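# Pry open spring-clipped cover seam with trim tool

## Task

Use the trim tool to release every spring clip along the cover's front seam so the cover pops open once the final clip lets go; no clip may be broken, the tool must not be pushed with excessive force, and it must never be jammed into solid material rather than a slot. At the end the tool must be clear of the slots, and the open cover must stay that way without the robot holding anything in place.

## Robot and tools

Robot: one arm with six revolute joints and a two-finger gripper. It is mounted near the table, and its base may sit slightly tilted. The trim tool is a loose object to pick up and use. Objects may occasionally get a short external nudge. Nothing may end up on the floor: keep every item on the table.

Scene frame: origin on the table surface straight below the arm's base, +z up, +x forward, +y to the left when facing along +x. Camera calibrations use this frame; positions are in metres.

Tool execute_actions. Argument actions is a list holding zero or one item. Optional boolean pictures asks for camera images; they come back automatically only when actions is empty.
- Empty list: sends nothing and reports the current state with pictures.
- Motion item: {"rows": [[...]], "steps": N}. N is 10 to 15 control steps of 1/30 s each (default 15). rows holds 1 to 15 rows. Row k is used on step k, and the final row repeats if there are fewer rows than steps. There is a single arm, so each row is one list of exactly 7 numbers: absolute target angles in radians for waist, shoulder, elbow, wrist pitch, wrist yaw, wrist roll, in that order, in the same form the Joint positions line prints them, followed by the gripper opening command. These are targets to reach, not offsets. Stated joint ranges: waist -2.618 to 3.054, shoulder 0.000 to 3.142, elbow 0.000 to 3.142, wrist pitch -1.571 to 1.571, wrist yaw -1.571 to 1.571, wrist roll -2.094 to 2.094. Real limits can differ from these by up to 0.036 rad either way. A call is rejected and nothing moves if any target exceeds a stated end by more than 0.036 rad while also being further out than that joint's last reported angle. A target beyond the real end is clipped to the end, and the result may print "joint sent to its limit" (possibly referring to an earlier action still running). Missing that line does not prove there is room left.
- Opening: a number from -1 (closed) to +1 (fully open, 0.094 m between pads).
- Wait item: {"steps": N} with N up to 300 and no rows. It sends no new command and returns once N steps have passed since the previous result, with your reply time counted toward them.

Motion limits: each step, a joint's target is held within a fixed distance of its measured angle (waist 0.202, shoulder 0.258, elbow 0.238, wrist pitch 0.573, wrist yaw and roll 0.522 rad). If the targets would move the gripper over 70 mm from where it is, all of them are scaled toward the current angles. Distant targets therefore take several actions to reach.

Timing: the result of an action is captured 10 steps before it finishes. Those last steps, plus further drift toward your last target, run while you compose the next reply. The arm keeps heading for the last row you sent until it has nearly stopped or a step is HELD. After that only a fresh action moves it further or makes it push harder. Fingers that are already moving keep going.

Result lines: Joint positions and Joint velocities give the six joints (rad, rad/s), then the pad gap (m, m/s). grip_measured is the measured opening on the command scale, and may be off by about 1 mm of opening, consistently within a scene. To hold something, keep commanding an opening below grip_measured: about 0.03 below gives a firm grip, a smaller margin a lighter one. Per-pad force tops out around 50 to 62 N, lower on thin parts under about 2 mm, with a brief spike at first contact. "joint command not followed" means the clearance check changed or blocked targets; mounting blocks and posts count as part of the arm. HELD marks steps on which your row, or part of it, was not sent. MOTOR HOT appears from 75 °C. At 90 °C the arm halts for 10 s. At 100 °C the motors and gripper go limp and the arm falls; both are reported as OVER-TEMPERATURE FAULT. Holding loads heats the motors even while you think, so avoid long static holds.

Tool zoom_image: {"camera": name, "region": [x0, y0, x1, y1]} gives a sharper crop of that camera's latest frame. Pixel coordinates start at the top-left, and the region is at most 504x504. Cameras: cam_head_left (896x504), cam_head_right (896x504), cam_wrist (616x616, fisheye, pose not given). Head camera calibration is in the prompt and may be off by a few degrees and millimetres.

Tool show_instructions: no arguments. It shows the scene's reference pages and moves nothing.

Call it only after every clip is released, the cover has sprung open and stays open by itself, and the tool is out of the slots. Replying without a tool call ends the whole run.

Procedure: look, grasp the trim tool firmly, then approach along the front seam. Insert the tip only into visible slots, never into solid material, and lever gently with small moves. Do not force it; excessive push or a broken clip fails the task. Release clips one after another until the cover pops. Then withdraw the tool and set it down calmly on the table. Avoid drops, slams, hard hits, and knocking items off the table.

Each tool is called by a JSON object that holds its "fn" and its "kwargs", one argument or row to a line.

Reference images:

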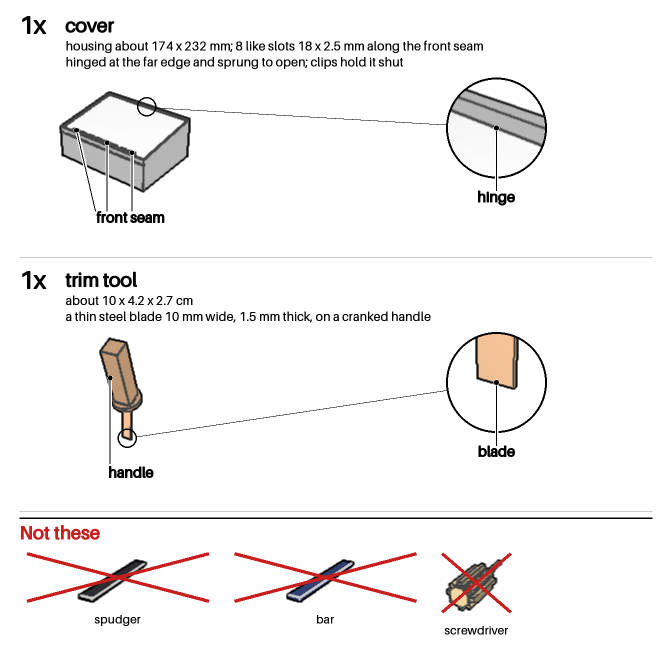

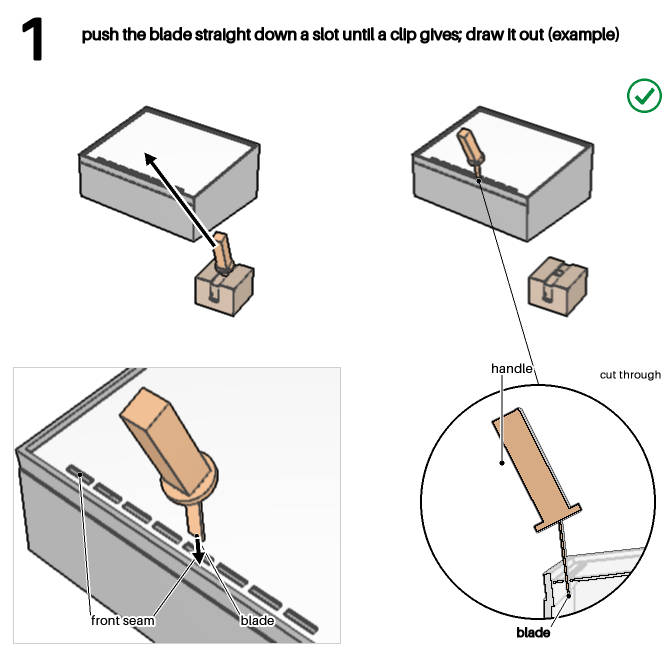

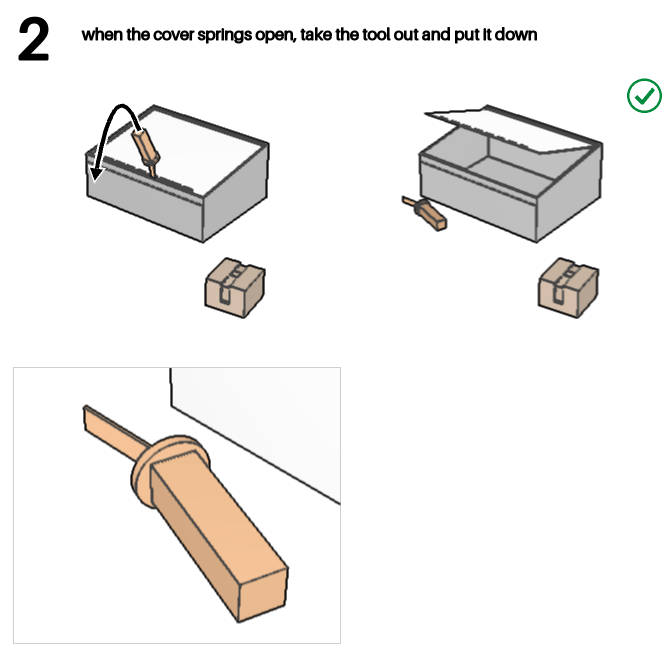

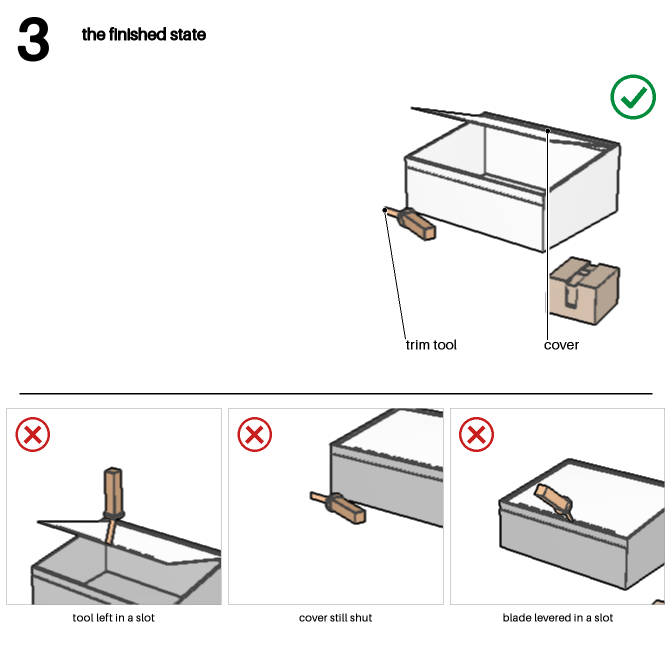

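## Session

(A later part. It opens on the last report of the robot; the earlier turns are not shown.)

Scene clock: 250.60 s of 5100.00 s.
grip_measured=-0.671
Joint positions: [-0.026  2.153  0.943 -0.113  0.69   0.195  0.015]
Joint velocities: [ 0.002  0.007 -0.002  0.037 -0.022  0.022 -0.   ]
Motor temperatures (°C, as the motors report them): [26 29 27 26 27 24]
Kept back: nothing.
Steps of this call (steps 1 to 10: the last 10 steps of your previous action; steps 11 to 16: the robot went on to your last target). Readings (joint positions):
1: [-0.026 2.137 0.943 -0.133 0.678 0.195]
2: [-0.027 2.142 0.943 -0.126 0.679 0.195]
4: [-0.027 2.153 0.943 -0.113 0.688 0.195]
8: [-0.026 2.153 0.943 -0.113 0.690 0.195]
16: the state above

{"fn": "execute_actions", "kwargs": {
  "actions": [
    {"rows":[[-0.026,2.150,0.960,-0.120,0.688,0.195,-0.705],[-0.026,2.140,0.960,-0.128,0.681,0.195,-0.705],[-0.026,2.134,0.960,-0.134,0.677,0.195,-0.705],[-0.026,2.130,0.960,-0.139,0.674,0.195,-0.705],[-0.026,2.126,0.960,-0.143,0.671,0.195,-0.705],[-0.026,2.122,0.960,-0.147,0.668,0.195,-0.705],[-0.026,2.118,0.960,-0.151,0.665,0.195,-0.705],[-0.026,2.114,0.960,-0.155,0.662,0.195,-0.705],[-0.026,2.110,0.960,-0.159,0.659,0.195,-0.705],[-0.026,2.106,0.960,-0.163,0.656,0.195,-0.705],[-0.026,2.102,0.960,-0.167,0.653,0.195,-0.705],[-0.026,2.098,0.960,-0.171,0.650,0.195,-0.705],[-0.026,2.094,0.960,-0.175,0.647,0.195,-0.705],[-0.026,2.090,0.960,-0.179,0.644,0.195,-0.705],[-0.026,2.086,0.960,-0.183,0.641,0.195,-0.705]],"steps":15}
  ]
}}

{"fn": "execute_actions", "kwargs": {
  "actions": [
    {"rows":[[-0.026,2.081,0.960,-0.188,0.638,0.195,-0.705],[-0.026,2.076,0.960,-0.194,0.635,0.195,-0.705],[-0.026,2.071,0.960,-0.200,0.632,0.195,-0.705],[-0.026,2.066,0.960,-0.206,0.629,0.195,-0.705],[-0.026,2.062,0.960,-0.211,0.626,0.195,-0.705],[-0.026,2.058,0.960,-0.216,0.624,0.195,-0.705]],"steps":11}
  ]
}}

{"fn": "execute_actions", "kwargs": {
  "actions": [
    {"steps":15}
  ],
  "pictures": true
}}

Scene clock: 251.47 s of 5100.00 s.
grip_measured=-0.671
Joint positions: [-0.026  2.147  0.943 -0.115  0.685  0.195  0.015]
Joint velocities: [-0.007 -0.066 -0.012 -0.051 -0.037  0.095  0.001]
Motor temperatures (°C, as the motors report them): [26 29 27 26 27 24]
Steps of this call (steps 1 to 15: the robot went on to your last target; steps 16 to 21: nothing new was sent; steps 22 to 26: the first 5 steps of this action). Readings (joint positions):
22: [-0.026 2.152 0.943 -0.113 0.690 0.195]
23: [-0.026 2.151 0.943 -0.113 0.689 0.195]
25: [-0.026 2.149 0.943 -0.114 0.687 0.195]
26: the state above

Scene clock: 251.83 s of 5100.00 s.
grip_measured=-0.671
Joint positions: [-0.026  2.1    0.943 -0.153  0.658  0.195  0.015]
Joint velocities: [-0.012 -0.149  0.002 -0.183 -0.095 -0.007  0.   ]
Motor temperatures (°C, as the motors report them): [26 29 27 26 27 24]
Steps of this call (steps 1 to 10: the last 10 steps of your previous action; step 11: the first step of this action). Readings (joint positions):
11: the state above

Scene clock: 252.33 s of 5100.00 s.
grip_measured=-0.671
Joint positions: [-0.026  2.071  0.943 -0.184  0.637  0.195  0.015]
Joint velocities: [-0.007 -0.022 -0.012 -0.022  0.051 -0.007 -0.   ]
Motor temperatures (°C, as the motors report them): [26 29 27 26 27 24]
Kept back: nothing.
Steps of this call (steps 1 to 10: the last 10 steps of your previous action; steps 11 to 15: the robot went on to your last target). Readings (joint positions):
1: [-0.026 2.095 0.943 -0.158 0.655 0.195]
2: [-0.026 2.092 0.943 -0.163 0.652 0.195]
4: [-0.026 2.084 0.943 -0.170 0.646 0.195]
8: [-0.026 2.072 0.943 -0.183 0.637 0.195]
15: the state above

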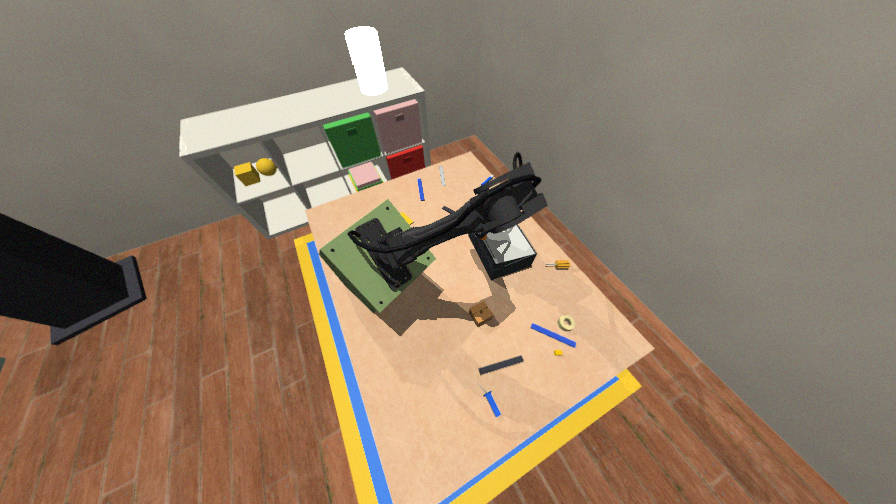

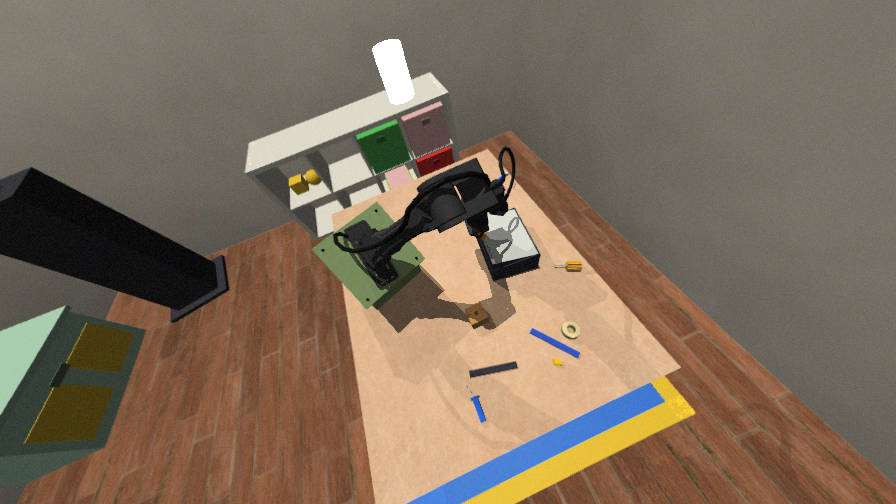

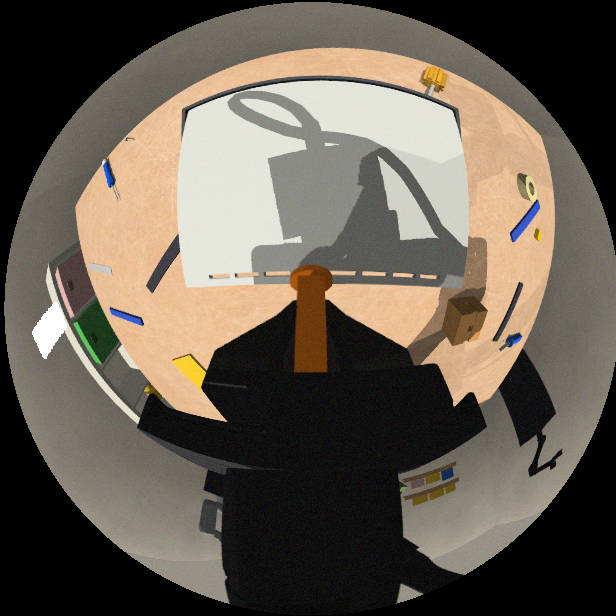

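{"fn": "zoom_image", "kwargs": {
  "camera": "cam_head_right",
  "region": [400, 150, 600, 300]
}}

{"fn": "zoom_image", "kwargs": {
  "camera": "cam_wrist",
  "region": [170, 220, 470, 310]
}}

Region (400, 150, 600, 300) of cam_head_right's 896x504 image, scaled by 2.520, with more detail than that image has; it fills the top 378 rows of this view, and the rest is white.

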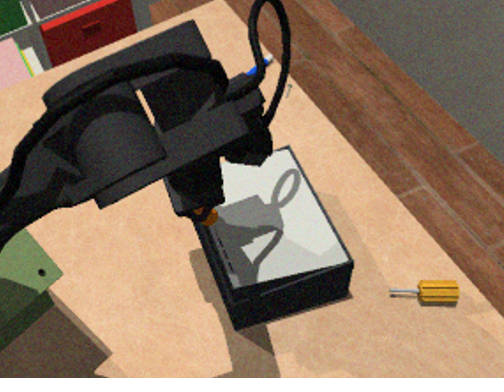

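Region (170, 220, 470, 310) of cam_wrist's 616x616 image, scaled by 1.680, with more detail than that image has; it fills the top 151 rows of this view, and the rest is white.

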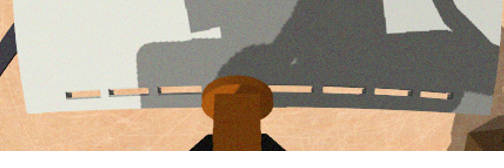

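{"fn": "execute_actions", "kwargs": {
  "actions": [
    {"rows":[[-0.012,2.056,0.970,-0.200,0.646,0.202,-0.705],[-0.008,2.052,0.973,-0.210,0.647,0.207,-0.705],[-0.004,2.047,0.977,-0.221,0.648,0.211,-0.705],[0.000,2.043,0.980,-0.231,0.649,0.216,-0.705],[0.004,2.038,0.983,-0.242,0.650,0.221,-0.705],[0.008,2.034,0.987,-0.252,0.651,0.226,-0.705],[0.012,2.029,0.990,-0.262,0.652,0.230,-0.705],[0.017,2.025,0.994,-0.273,0.653,0.235,-0.705],[0.021,2.020,0.997,-0.283,0.654,0.240,-0.705],[0.025,2.016,1.000,-0.293,0.655,0.245,-0.705],[0.029,2.011,1.004,-0.304,0.656,0.249,-0.705],[0.033,2.007,1.007,-0.314,0.657,0.254,-0.705],[0.037,2.002,1.011,-0.324,0.658,0.259,-0.705],[0.041,1.997,1.014,-0.338,0.659,0.264,-0.705],[0.046,1.991,1.018,-0.353,0.661,0.270,-0.705]],"steps":15}
  ]
}}

{"fn": "execute_actions", "kwargs": {
  "actions": [
    {"steps":25}
  ],
  "pictures": true
}}

Scene clock: 255.93 s of 5100.00 s.
grip_measured=-0.671
Joint positions: [-0.024  2.064  0.944 -0.193  0.637  0.201  0.015]
Joint velocities: [ 0.076 -0.115  0.071 -0.212  0.022  0.11  -0.   ]
Motor temperatures (°C, as the motors report them): [26 29 27 26 27 24]
Steps of this call (steps 1 to 15: the robot went on to your last target; steps 16 to 90: nothing new was sent; then 0.43 s passed at rest; steps 91 to 95: the first 5 steps of this action). Readings (joint positions):
91: [-0.026 2.071 0.943 -0.184 0.637 0.195]
92: [-0.026 2.071 0.943 -0.184 0.637 0.195]
94: [-0.026 2.068 0.943 -0.187 0.637 0.198]
95: the state above

Scene clock: 256.77 s of 5100.00 s.
grip_measured=-0.671
Joint positions: [ 0.027  2.008  0.987 -0.34   0.648  0.26   0.015]
Joint velocities: [ 0.002 -0.012 -0.002  0.037 -0.007 -0.007 -0.002]
Motor temperatures (°C, as the motors report them): [26 29 27 26 27 24]
Kept back: nothing.
Steps of this call (steps 1 to 10: the last 10 steps of your previous action; steps 11 to 25: the robot went on to your last target). Readings (joint positions):
1: [-0.021 2.060 0.948 -0.203 0.637 0.204]
2: [-0.017 2.056 0.952 -0.213 0.638 0.207]
4: [-0.008 2.046 0.958 -0.236 0.640 0.215]
8: [0.009 2.028 0.972 -0.278 0.644 0.231]
25: the state above

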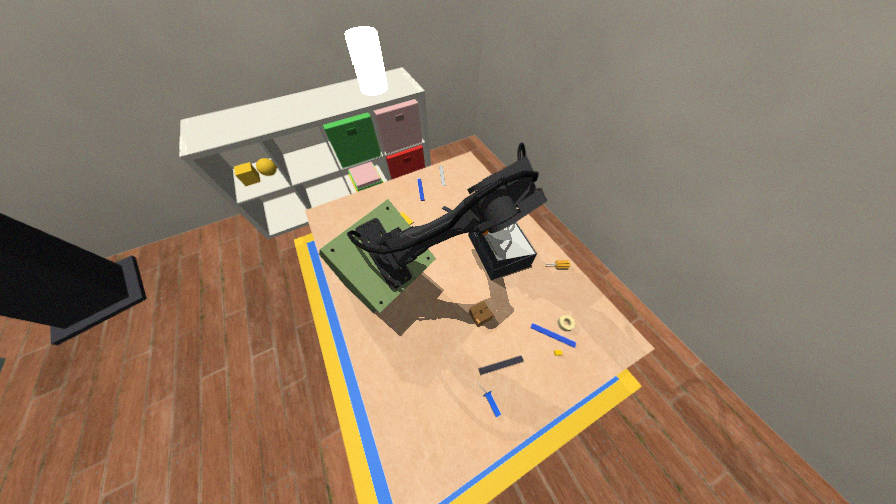

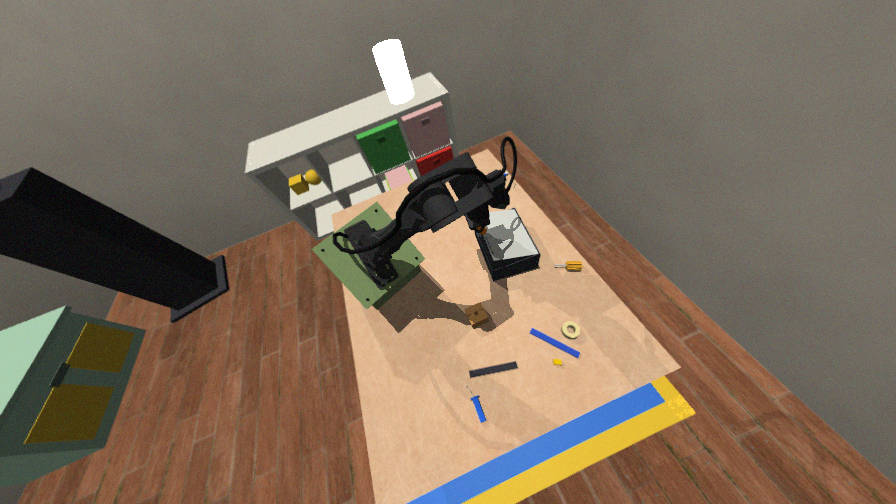

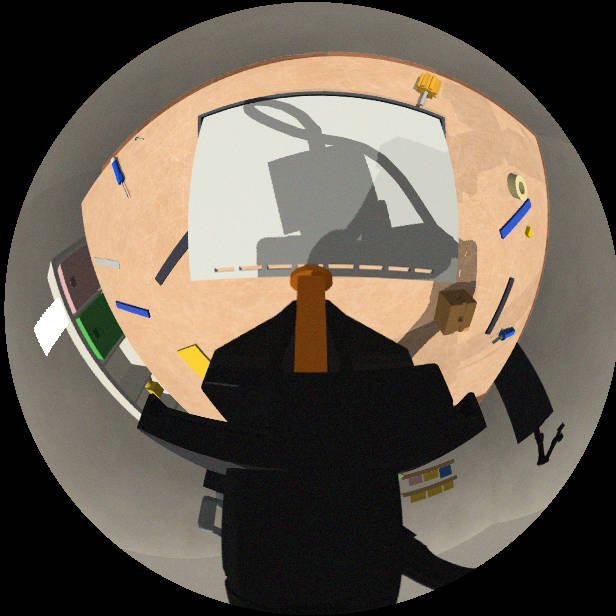

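{"fn": "zoom_image", "kwargs": {
  "camera": "cam_wrist",
  "region": [250, 230, 370, 290]
}}

{"fn": "zoom_image", "kwargs": {
  "camera": "cam_head_right",
  "region": [420, 170, 580, 290]
}}

Region (250, 230, 370, 290) of cam_wrist's 616x616 image, scaled by 4.200, with more detail than that image has.

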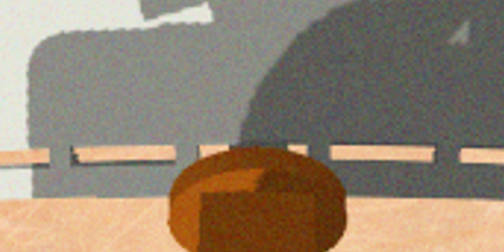

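Region (420, 170, 580, 290) of cam_head_right's 896x504 image, scaled by 3.150, with more detail than that image has; it fills the top 378 rows of this view, and the rest is white.

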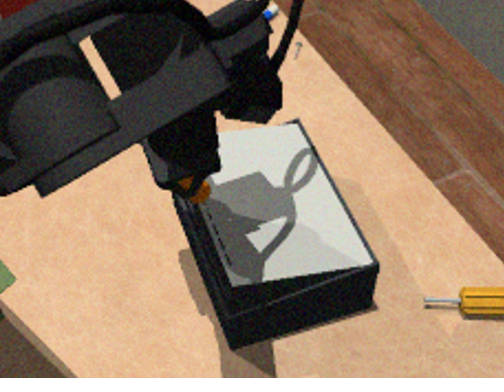

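{"fn": "execute_actions", "kwargs": {
  "actions": [
    {"rows":[[0.049,1.989,1.023,-0.362,0.662,0.273,-0.705],[0.052,1.987,1.028,-0.371,0.662,0.276,-0.705],[0.055,1.984,1.032,-0.380,0.663,0.279,-0.705],[0.058,1.982,1.037,-0.389,0.663,0.282,-0.705],[0.061,1.980,1.041,-0.398,0.664,0.285,-0.705],[0.064,1.978,1.046,-0.407,0.665,0.288,-0.705],[0.067,1.976,1.051,-0.416,0.665,0.291,-0.705],[0.070,1.973,1.055,-0.425,0.666,0.294,-0.705],[0.073,1.971,1.060,-0.435,0.666,0.297,-0.705],[0.076,1.969,1.065,-0.444,0.667,0.300,-0.705],[0.079,1.967,1.069,-0.453,0.668,0.303,-0.705],[0.082,1.965,1.074,-0.462,0.668,0.306,-0.705],[0.085,1.962,1.079,-0.471,0.669,0.309,-0.705],[0.088,1.960,1.083,-0.480,0.669,0.312,-0.705],[0.090,1.958,1.088,-0.489,0.670,0.314,-0.705]],"steps":15}
  ]
}}

{"fn": "execute_actions", "kwargs": {
  "actions": [
    {"steps":25}
  ],
  "pictures": true
}}

{"fn": "zoom_image", "kwargs": {
  "camera": "cam_wrist",
  "region": [250, 230, 370, 290]
}}

Scene clock: 261.77 s of 5100.00 s.
grip_measured=-0.671
Joint positions: [ 0.031  2.007  0.998 -0.364  0.65   0.267  0.015]
Joint velocities: [ 0.071 -0.027  0.115 -0.271  0.066  0.007 -0.   ]
Motor temperatures (°C, as the motors report them): [26 29 27 26 27 24]
Steps of this call (steps 1 to 15: the robot went on to your last target; steps 16 to 90: nothing new was sent; then 1.83 s passed at rest; steps 91 to 95: the first 5 steps of this action). Readings (joint positions):
91: [0.027 2.008 0.987 -0.341 0.648 0.261]
92: [0.027 2.008 0.987 -0.343 0.649 0.262]
94: [0.029 2.008 0.993 -0.356 0.650 0.265]
95: the state above

Scene clock: 262.60 s of 5100.00 s.
grip_measured=-0.671
Joint positions: [ 0.068  1.981  1.051 -0.495  0.651  0.304  0.015]
Joint velocities: [-0.007  0.002 -0.002  0.081 -0.125  0.007 -0.   ]
Motor temperatures (°C, as the motors report them): [26 29 27 26 27 24]
Kept back: nothing.
Steps of this call (steps 1 to 10: the last 10 steps of your previous action; steps 11 to 25: the robot went on to your last target). Readings (joint positions):
1: [0.035 2.005 1.002 -0.373 0.650 0.270]
2: [0.038 2.002 1.007 -0.382 0.651 0.272]
4: [0.045 1.996 1.016 -0.402 0.651 0.277]
8: [0.057 1.990 1.032 -0.444 0.651 0.288]
25: the state above

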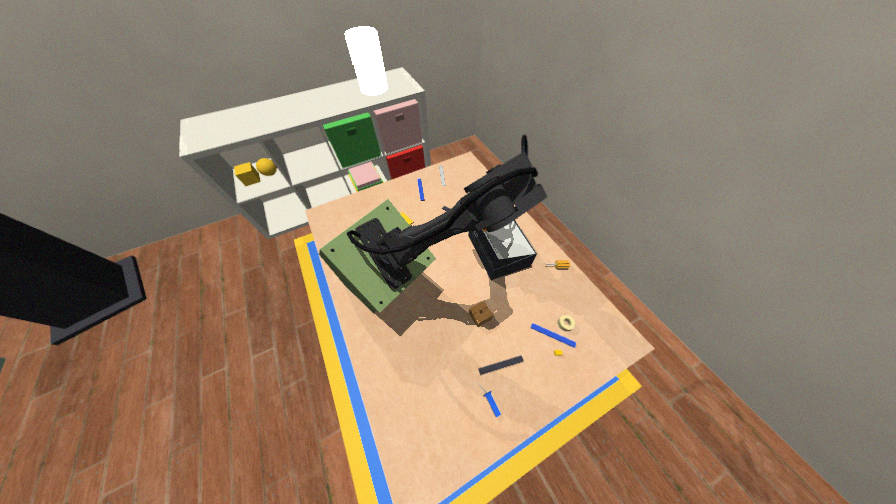

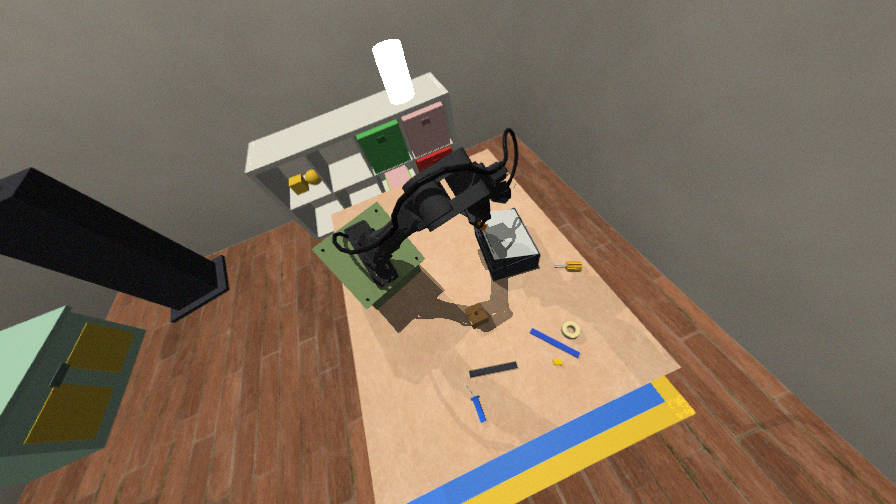

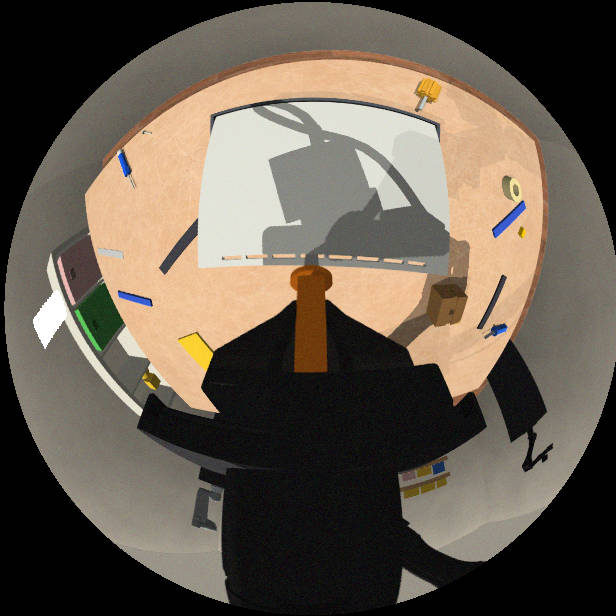

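Region (250, 230, 370, 290) of cam_wrist's 616x616 image, scaled by 4.200, with more detail than that image has.

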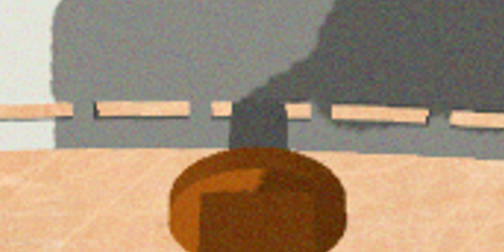

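{"fn": "execute_actions", "kwargs": {
  "actions": [
    {"rows":[[0.088,1.962,1.083,-0.505,0.664,0.313,-0.705],[0.091,1.959,1.085,-0.514,0.664,0.317,-0.705],[0.095,1.956,1.087,-0.523,0.665,0.321,-0.705],[0.098,1.953,1.089,-0.531,0.665,0.325,-0.705],[0.101,1.950,1.091,-0.540,0.665,0.329,-0.705],[0.104,1.947,1.093,-0.549,0.666,0.333,-0.705],[0.108,1.944,1.095,-0.558,0.666,0.336,-0.705],[0.111,1.941,1.097,-0.567,0.666,0.340,-0.705],[0.114,1.937,1.099,-0.575,0.666,0.344,-0.705],[0.118,1.934,1.102,-0.584,0.667,0.348,-0.705],[0.121,1.931,1.104,-0.593,0.667,0.352,-0.705],[0.124,1.928,1.106,-0.602,0.667,0.356,-0.705],[0.127,1.925,1.108,-0.611,0.668,0.360,-0.705],[0.131,1.922,1.110,-0.620,0.668,0.364,-0.705],[0.134,1.919,1.112,-0.628,0.668,0.367,-0.705]],"steps":15}
  ]
}}

{"fn": "execute_actions", "kwargs": {
  "actions": [
    {"steps":25}
  ],
  "pictures": true
}}

{"fn": "zoom_image", "kwargs": {
  "camera": "cam_wrist",
  "region": [250, 210, 370, 290]
}}

Scene clock: 264.50 s of 5100.00 s.
grip_measured=-0.671
Joint positions: [ 0.072  1.98   1.051 -0.508  0.652  0.31   0.015]
Joint velocities: [ 0.066 -0.051  0.007 -0.139  0.007 -0.022 -0.001]
Motor temperatures (°C, as the motors report them): [26 30 27 26 27 24]
Steps of this call (steps 1 to 15: the robot went on to your last target; steps 16 to 52: nothing new was sent; steps 53 to 57: the first 5 steps of this action). Readings (joint positions):
53: [0.068 1.981 1.051 -0.496 0.651 0.304]
54: [0.068 1.981 1.051 -0.498 0.651 0.305]
56: [0.069 1.981 1.051 -0.504 0.652 0.308]
57: the state above

Scene clock: 265.33 s of 5100.00 s.
grip_measured=-0.671
Joint positions: [ 0.115  1.934  1.084 -0.61   0.656  0.357  0.015]
Joint velocities: [ 0.007 -0.007  0.007 -0.022  0.066  0.037 -0.001]
Motor temperatures (°C, as the motors report them): [26 30 27 26 27 24]
Kept back: nothing.
Steps of this call (steps 1 to 10: the last 10 steps of your previous action; steps 11 to 25: the robot went on to your last target). Readings (joint positions):
1: [0.074 1.977 1.051 -0.515 0.652 0.313]
2: [0.078 1.973 1.051 -0.520 0.652 0.316]
4: [0.086 1.965 1.057 -0.536 0.653 0.322]
8: [0.102 1.948 1.075 -0.562 0.654 0.336]
25: the state above

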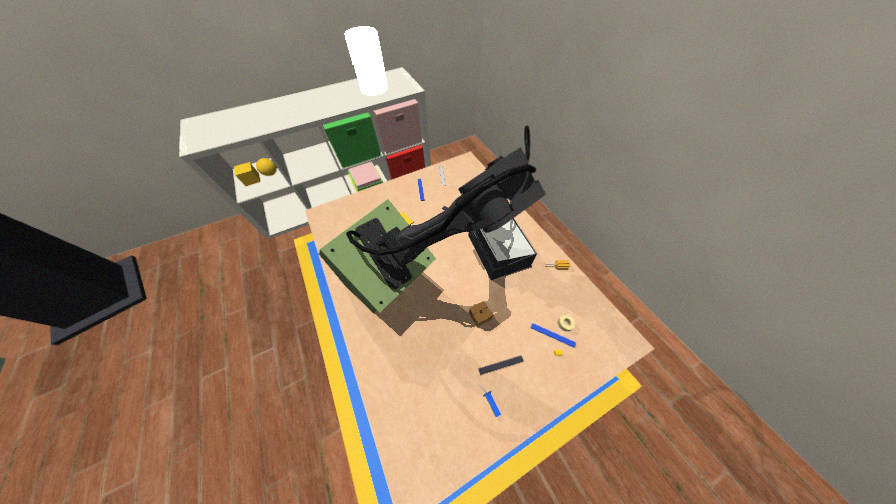

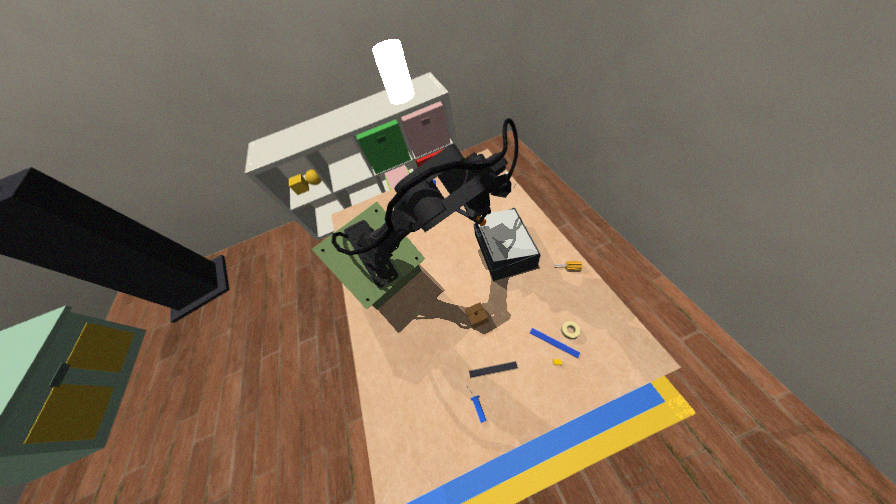

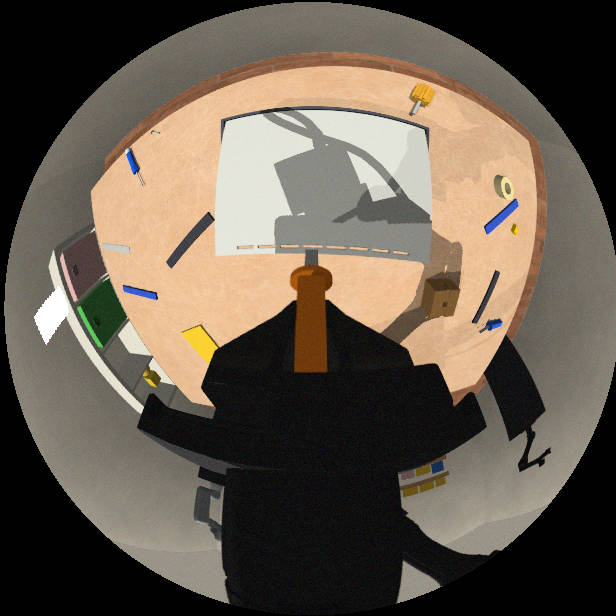

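Region (250, 210, 370, 290) of cam_wrist's 616x616 image, scaled by 4.200, with more detail than that image has.

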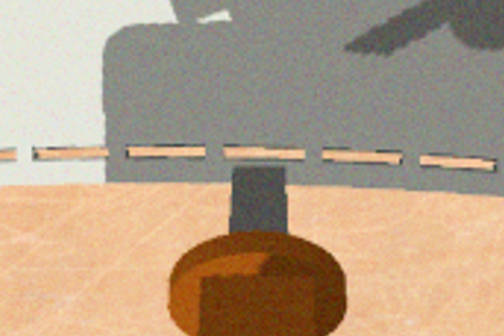

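{"fn": "execute_actions", "kwargs": {
  "actions": [
    {"rows":[[0.115,1.925,1.100,-0.640,0.656,0.357,-0.705],[0.115,1.925,1.100,-0.655,0.656,0.340,-0.705],[0.115,1.925,1.100,-0.670,0.650,0.310,-0.705],[0.112,1.925,1.095,-0.685,0.640,0.270,-0.705],[0.108,1.925,1.088,-0.700,0.628,0.225,-0.705],[0.102,1.927,1.080,-0.715,0.612,0.175,-0.705],[0.095,1.930,1.072,-0.728,0.594,0.120,-0.705],[0.086,1.934,1.064,-0.738,0.574,0.062,-0.705],[0.075,1.939,1.056,-0.745,0.552,0.002,-0.705],[0.062,1.945,1.048,-0.745,0.528,-0.060,-0.705],[0.048,1.952,1.040,-0.738,0.502,-0.122,-0.705],[0.032,1.960,1.031,-0.726,0.474,-0.184,-0.705],[0.015,1.969,1.022,-0.710,0.444,-0.246,-0.705],[-0.003,1.979,1.013,-0.690,0.413,-0.308,-0.705],[-0.022,1.990,1.004,-0.666,0.381,-0.370,-0.705]],"steps":15}
  ]
}}

{"fn": "execute_actions", "kwargs": {
  "actions": [
    {"rows":[[-0.042,2.001,0.994,-0.638,0.346,-0.434,-0.705],[-0.062,2.012,0.984,-0.609,0.310,-0.498,-0.705],[-0.082,2.023,0.974,-0.580,0.274,-0.562,-0.705],[-0.102,2.034,0.964,-0.551,0.238,-0.626,-0.705],[-0.122,2.045,0.954,-0.522,0.202,-0.690,-0.705],[-0.142,2.056,0.943,-0.493,0.166,-0.754,-0.705],[-0.162,2.067,0.933,-0.464,0.130,-0.818,-0.705],[-0.182,2.078,0.923,-0.435,0.094,-0.882,-0.705],[-0.202,2.089,0.913,-0.406,0.058,-0.946,-0.705],[-0.222,2.100,0.903,-0.377,0.022,-1.010,-0.705],[-0.242,2.111,0.892,-0.348,-0.014,-1.074,-0.705],[-0.262,2.122,0.882,-0.319,-0.050,-1.138,-0.705],[-0.282,2.133,0.872,-0.290,-0.086,-1.202,-0.705],[-0.302,2.144,0.862,-0.261,-0.122,-1.266,-0.705],[-0.322,2.155,0.852,-0.232,-0.158,-1.330,-0.705]],"steps":15}
  ]
}}

{"fn": "execute_actions", "kwargs": {
  "actions": [
    {"rows":[[-0.342,2.166,0.841,-0.203,-0.194,-1.394,-0.705],[-0.362,2.177,0.831,-0.174,-0.230,-1.456,-0.705],[-0.382,2.188,0.821,-0.145,-0.266,-1.516,-0.705],[-0.402,2.198,0.811,-0.116,-0.302,-1.574,-0.705],[-0.422,2.208,0.801,-0.087,-0.338,-1.630,-0.705],[-0.441,2.217,0.791,-0.058,-0.372,-1.684,-0.705],[-0.459,2.226,0.781,-0.030,-0.404,-1.735,-0.705],[-0.476,2.234,0.771,-0.003,-0.434,-1.782,-0.705],[-0.492,2.241,0.762,0.022,-0.462,-1.825,-0.705],[-0.507,2.248,0.754,0.045,-0.488,-1.864,-0.705],[-0.520,2.254,0.746,0.065,-0.511,-1.899,-0.705],[-0.532,2.259,0.740,0.082,-0.531,-1.929,-0.705],[-0.542,2.263,0.735,0.095,-0.548,-1.953,-0.705],[-0.550,2.266,0.731,0.105,-0.560,-1.972,-0.705],[-0.558,2.270,0.729,0.112,-0.570,-1.985,-0.705]],"steps":15}
  ]
}}

{"fn": "execute_actions", "kwargs": {
  "actions": [
    {"steps":25}
  ],
  "pictures": true
}}

Scene clock: 284.13 s of 5100.00 s.
grip_measured=-0.671
Joint positions: [ 0.115  1.934  1.084 -0.64   0.652  0.319  0.015]
Joint velocities: [-0.002 -0.002 -0.002 -0.388 -0.168 -0.564 -0.   ]
Motor temperatures (°C, as the motors report them): [27 30 28 26 27 24]
Steps of this call (steps 1 to 30: the robot went on to your last target; steps 31 to 90: nothing new was sent; then 15.63 s passed at rest; steps 91 to 95: the first 5 steps of this action). Readings (joint positions):
91: [0.115 1.934 1.084 -0.612 0.656 0.358]
92: [0.115 1.934 1.084 -0.616 0.656 0.357]
94: [0.115 1.934 1.084 -0.630 0.655 0.338]
95: the state above

Scene clock: 284.63 s of 5100.00 s.
grip_measured=-0.670
Joint positions: [-0.087  2.012  0.996 -0.623  0.351 -0.423  0.015]
Joint velocities: [-0.589  0.383 -0.325  0.564 -0.96  -1.766 -0.001]
Motor temperatures (°C, as the motors report them): [27 30 28 26 27 24]
Steps of this call (steps 1 to 10: the last 10 steps of your previous action; steps 11 to 15: the first 5 steps of this action). Readings (joint positions):
11: [-0.006 1.959 1.042 -0.687 0.472 -0.182]
12: [-0.026 1.972 1.031 -0.675 0.444 -0.241]
14: [-0.067 1.999 1.008 -0.643 0.383 -0.362]
15: the state above

Scene clock: 285.13 s of 5100.00 s.
grip_measured=-0.670
Joint positions: [-0.385  2.174  0.846 -0.219 -0.168 -1.366  0.015]
Joint velocities: [-0.549  0.295 -0.31   0.813 -1.004 -1.736  0.   ]
Motor temperatures (°C, as the motors report them): [27 30 28 26 27 24]
Steps of this call (steps 1 to 10: the last 10 steps of your previous action; steps 11 to 15: the first 5 steps of this action). Readings (joint positions):
11: [-0.305 2.131 0.886 -0.335 -0.026 -1.117]
12: [-0.325 2.142 0.876 -0.306 -0.062 -1.180]
14: [-0.365 2.163 0.856 -0.248 -0.132 -1.305]
15: the state above

Scene clock: 285.97 s of 5100.00 s.
grip_measured=-0.670
Joint positions: [-0.555  2.252  0.756  0.099 -0.543 -1.972  0.015]
Joint velocities: [-0.012 -0.007 -0.017  0.007 -0.022  0.037  0.001]
Motor temperatures (°C, as the motors report them): [27 30 27 26 27 24]
Kept back: nothing.
Steps of this call (steps 1 to 10: the last 10 steps of your previous action; steps 11 to 25: the robot went on to your last target). Readings (joint positions):
1: [-0.405 2.184 0.836 -0.191 -0.203 -1.426]
2: [-0.424 2.194 0.826 -0.162 -0.237 -1.484]
4: [-0.461 2.212 0.805 -0.106 -0.303 -1.593]
8: [-0.521 2.238 0.772 -0.009 -0.417 -1.777]
25: the state above

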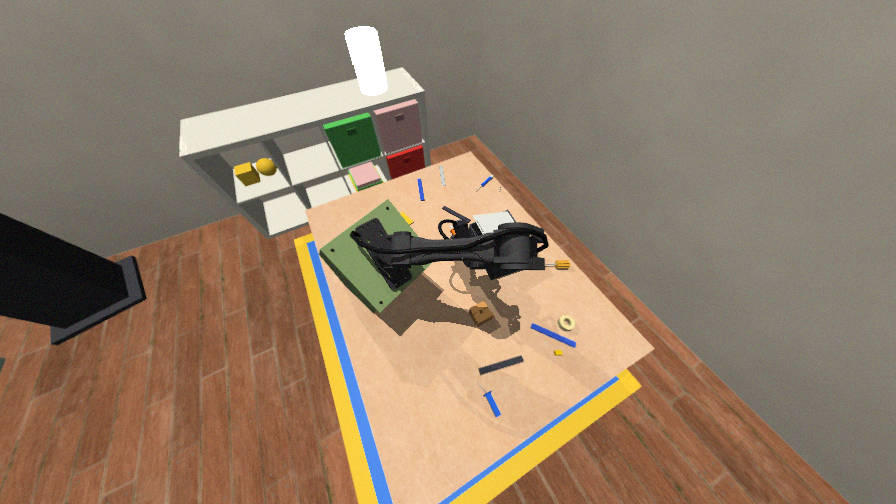

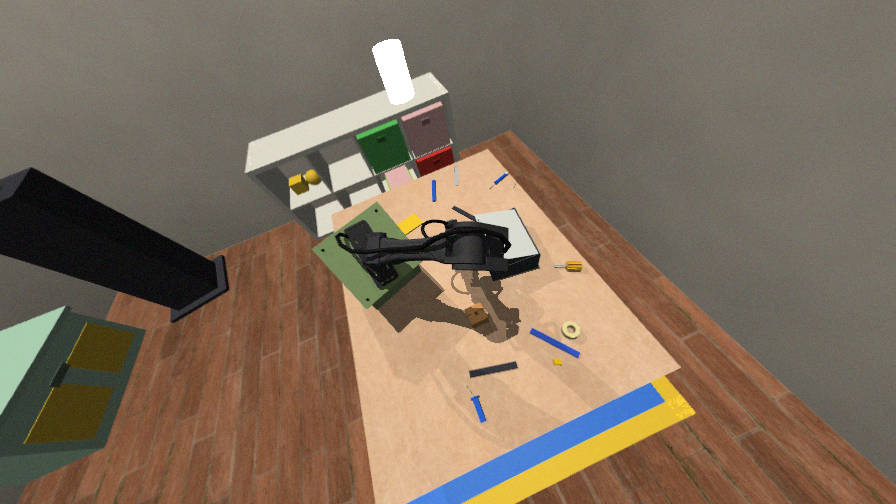

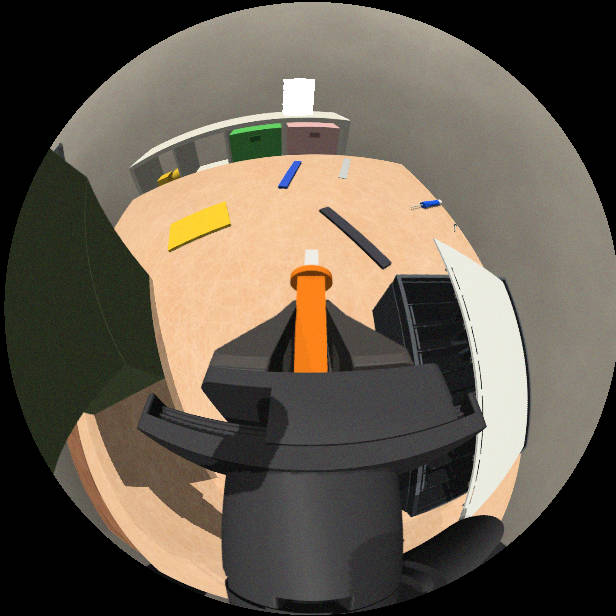

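{"fn": "execute_actions", "kwargs": {
  "actions": []
}}

Scene clock: 287.90 s of 5100.00 s.
grip_measured=-0.670
Joint positions: [-0.555  2.252  0.756  0.101 -0.546 -1.976  0.015]
Joint velocities: [ 0.002 -0.017 -0.017 -0.007 -0.051  0.037  0.001]
Motor temperatures (°C, as the motors report them): [27 30 27 26 27 24]
Kept back: nothing.
Steps of this call (steps 1 to 30: the robot went on to your last target; steps 31 to 58: nothing new was sent). Readings (joint positions):
1: [-0.555 2.252 0.756 0.099 -0.544 -1.972]
2: [-0.555 2.252 0.756 0.099 -0.544 -1.973]
4: [-0.555 2.252 0.756 0.100 -0.545 -1.974]
8: [-0.555 2.252 0.756 0.100 -0.546 -1.975]
58: the state above
The arm was judged still, so your last target was given up. Only a new action makes it travel on or press farther. Fingers that are still opening or closing keep moving.

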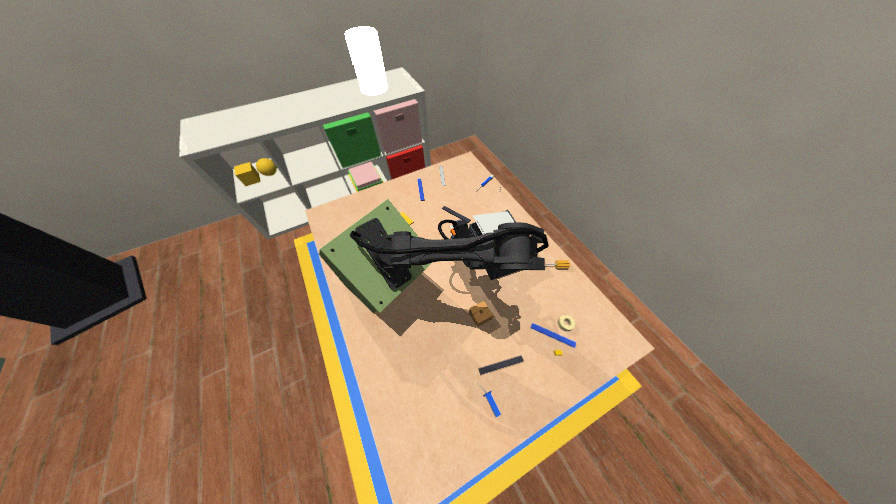

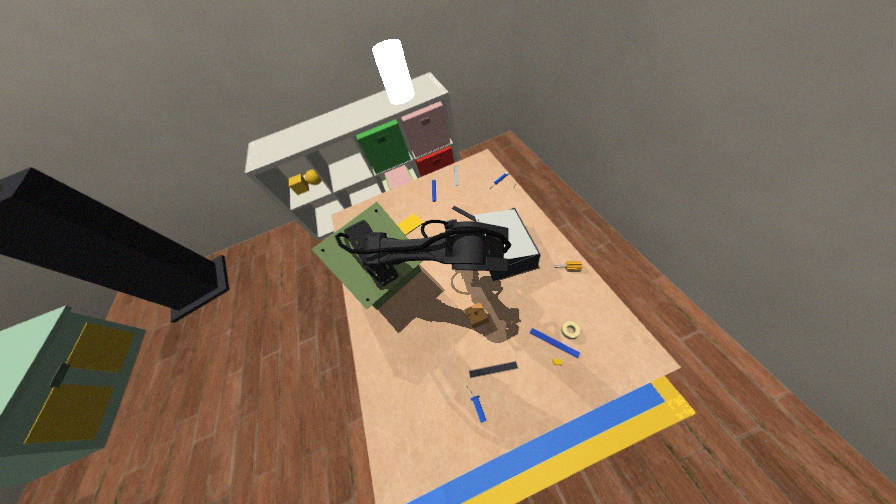

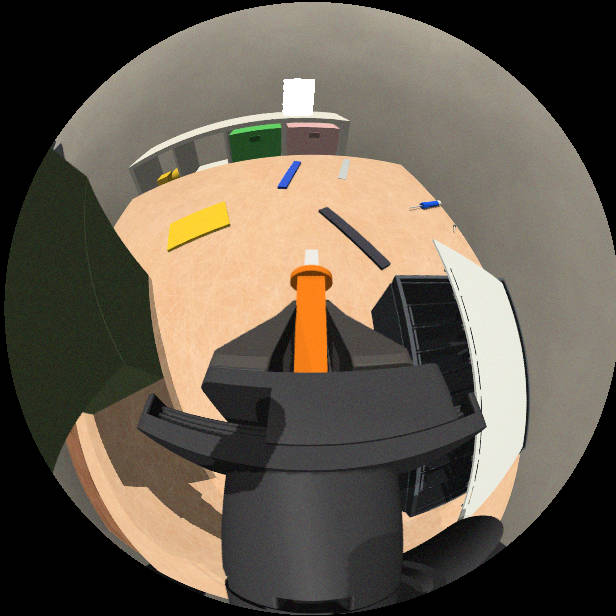

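{"fn": "execute_actions", "kwargs": {
  "actions": [
    {"rows":[[-0.563,2.275,0.775,0.098,-0.550,-1.98,-0.705],[-0.570,2.295,0.79,0.096,-0.552,-1.986,-0.705],[-0.577,2.315,0.805,0.094,-0.554,-1.992,-0.705],[-0.584,2.335,0.82,0.092,-0.556,-1.998,-0.705],[-0.591,2.355,0.835,0.09,-0.558,-2.004,-0.705],[-0.598,2.375,0.85,0.088,-0.56,-2.01,-0.705],[-0.605,2.395,0.865,0.086,-0.562,-2.016,-0.705],[-0.612,2.415,0.88,0.084,-0.565,-2.022,-0.705],[-0.619,2.435,0.895,0.082,-0.568,-2.028,-0.705],[-0.626,2.455,0.91,0.08,-0.571,-2.034,-0.705],[-0.633,2.475,0.925,0.076,-0.574,-2.04,-0.705],[-0.640,2.495,0.94,0.072,-0.577,-2.046,-0.705],[-0.647,2.512,0.955,0.068,-0.58,-2.052,-0.705],[-0.654,2.525,0.968,0.065,-0.583,-2.058,-0.705],[-0.660,2.535,0.978,0.062,-0.586,-2.064,-0.705]],"steps":15}
  ]
}}

{"fn": "execute_actions", "kwargs": {
  "actions": [
    {"steps":30}
  ],
  "pictures": true
}}

Scene clock: 288.60 s of 5100.00 s.
grip_measured=-0.670
Joint positions: [-0.568  2.297  0.786  0.1   -0.546 -1.982  0.015]
Joint velocities: [-0.168  0.589  0.403  0.037  0.037 -0.125  0.   ]
Motor temperatures (°C, as the motors report them): [27 30 27 26 27 24]
Steps of this call (steps 1 to 16: nothing new was sent; steps 17 to 21: the first 5 steps of this action). Readings (joint positions):
17: [-0.555 2.252 0.756 0.101 -0.546 -1.976]
18: [-0.556 2.255 0.757 0.101 -0.546 -1.976]
20: [-0.562 2.278 0.773 0.101 -0.546 -1.980]
21: the state above

Scene clock: 289.60 s of 5100.00 s.
grip_measured=-0.670
Joint positions: [-0.657  2.519  0.953  0.08  -0.562 -2.054  0.015]
Joint velocities: [-0.002  0.017 -0.007 -0.051 -0.022 -0.007  0.   ]
Motor temperatures (°C, as the motors report them): [26 30 27 26 27 24]
Kept back: nothing.
Steps of this call (steps 1 to 10: the last 10 steps of your previous action; steps 11 to 30: the robot went on to your last target). Readings (joint positions):
1: [-0.575 2.318 0.802 0.100 -0.546 -1.986]
2: [-0.583 2.340 0.817 0.100 -0.546 -1.990]
4: [-0.599 2.383 0.845 0.098 -0.546 -1.999]
8: [-0.630 2.466 0.904 0.091 -0.549 -2.020]
30: the state above
The arm was judged still, so your last target was given up. Only a new action makes it travel on or press farther. Fingers that are still opening or closing keep moving.

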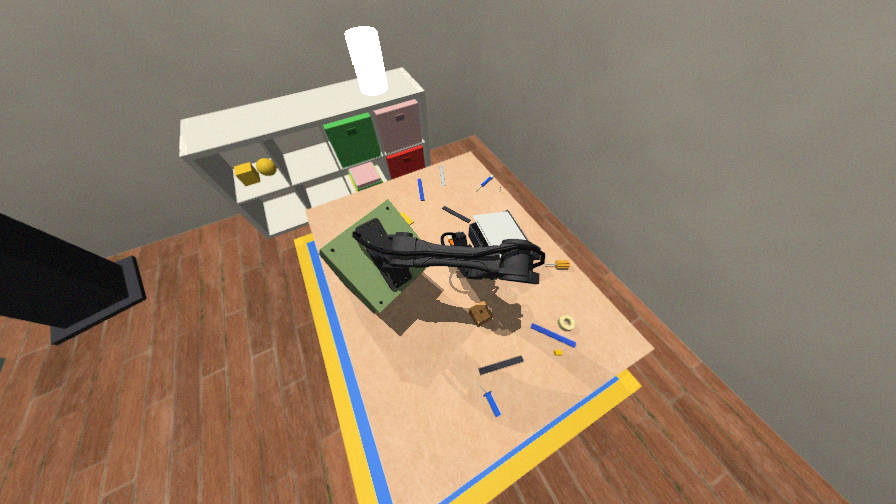

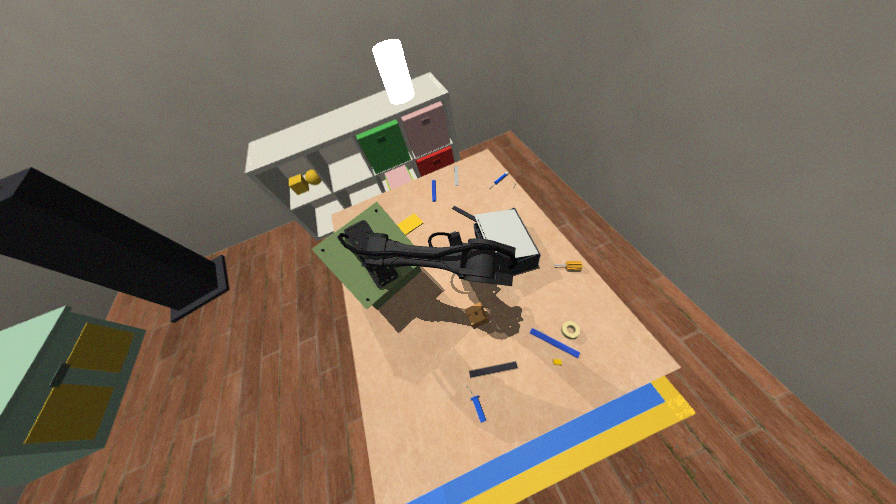

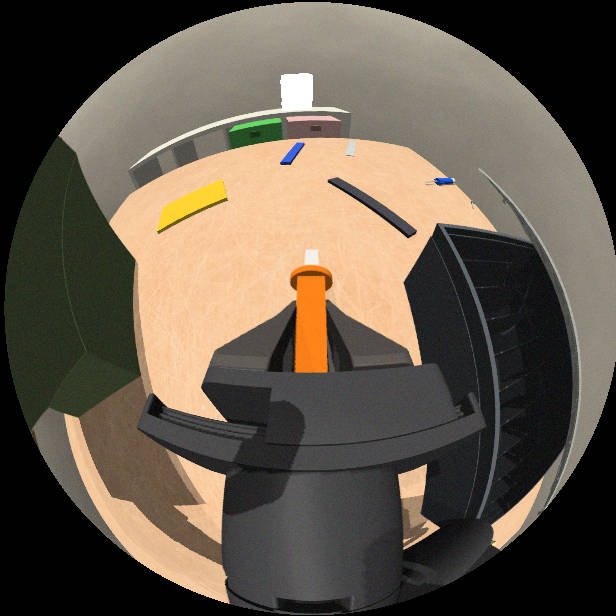

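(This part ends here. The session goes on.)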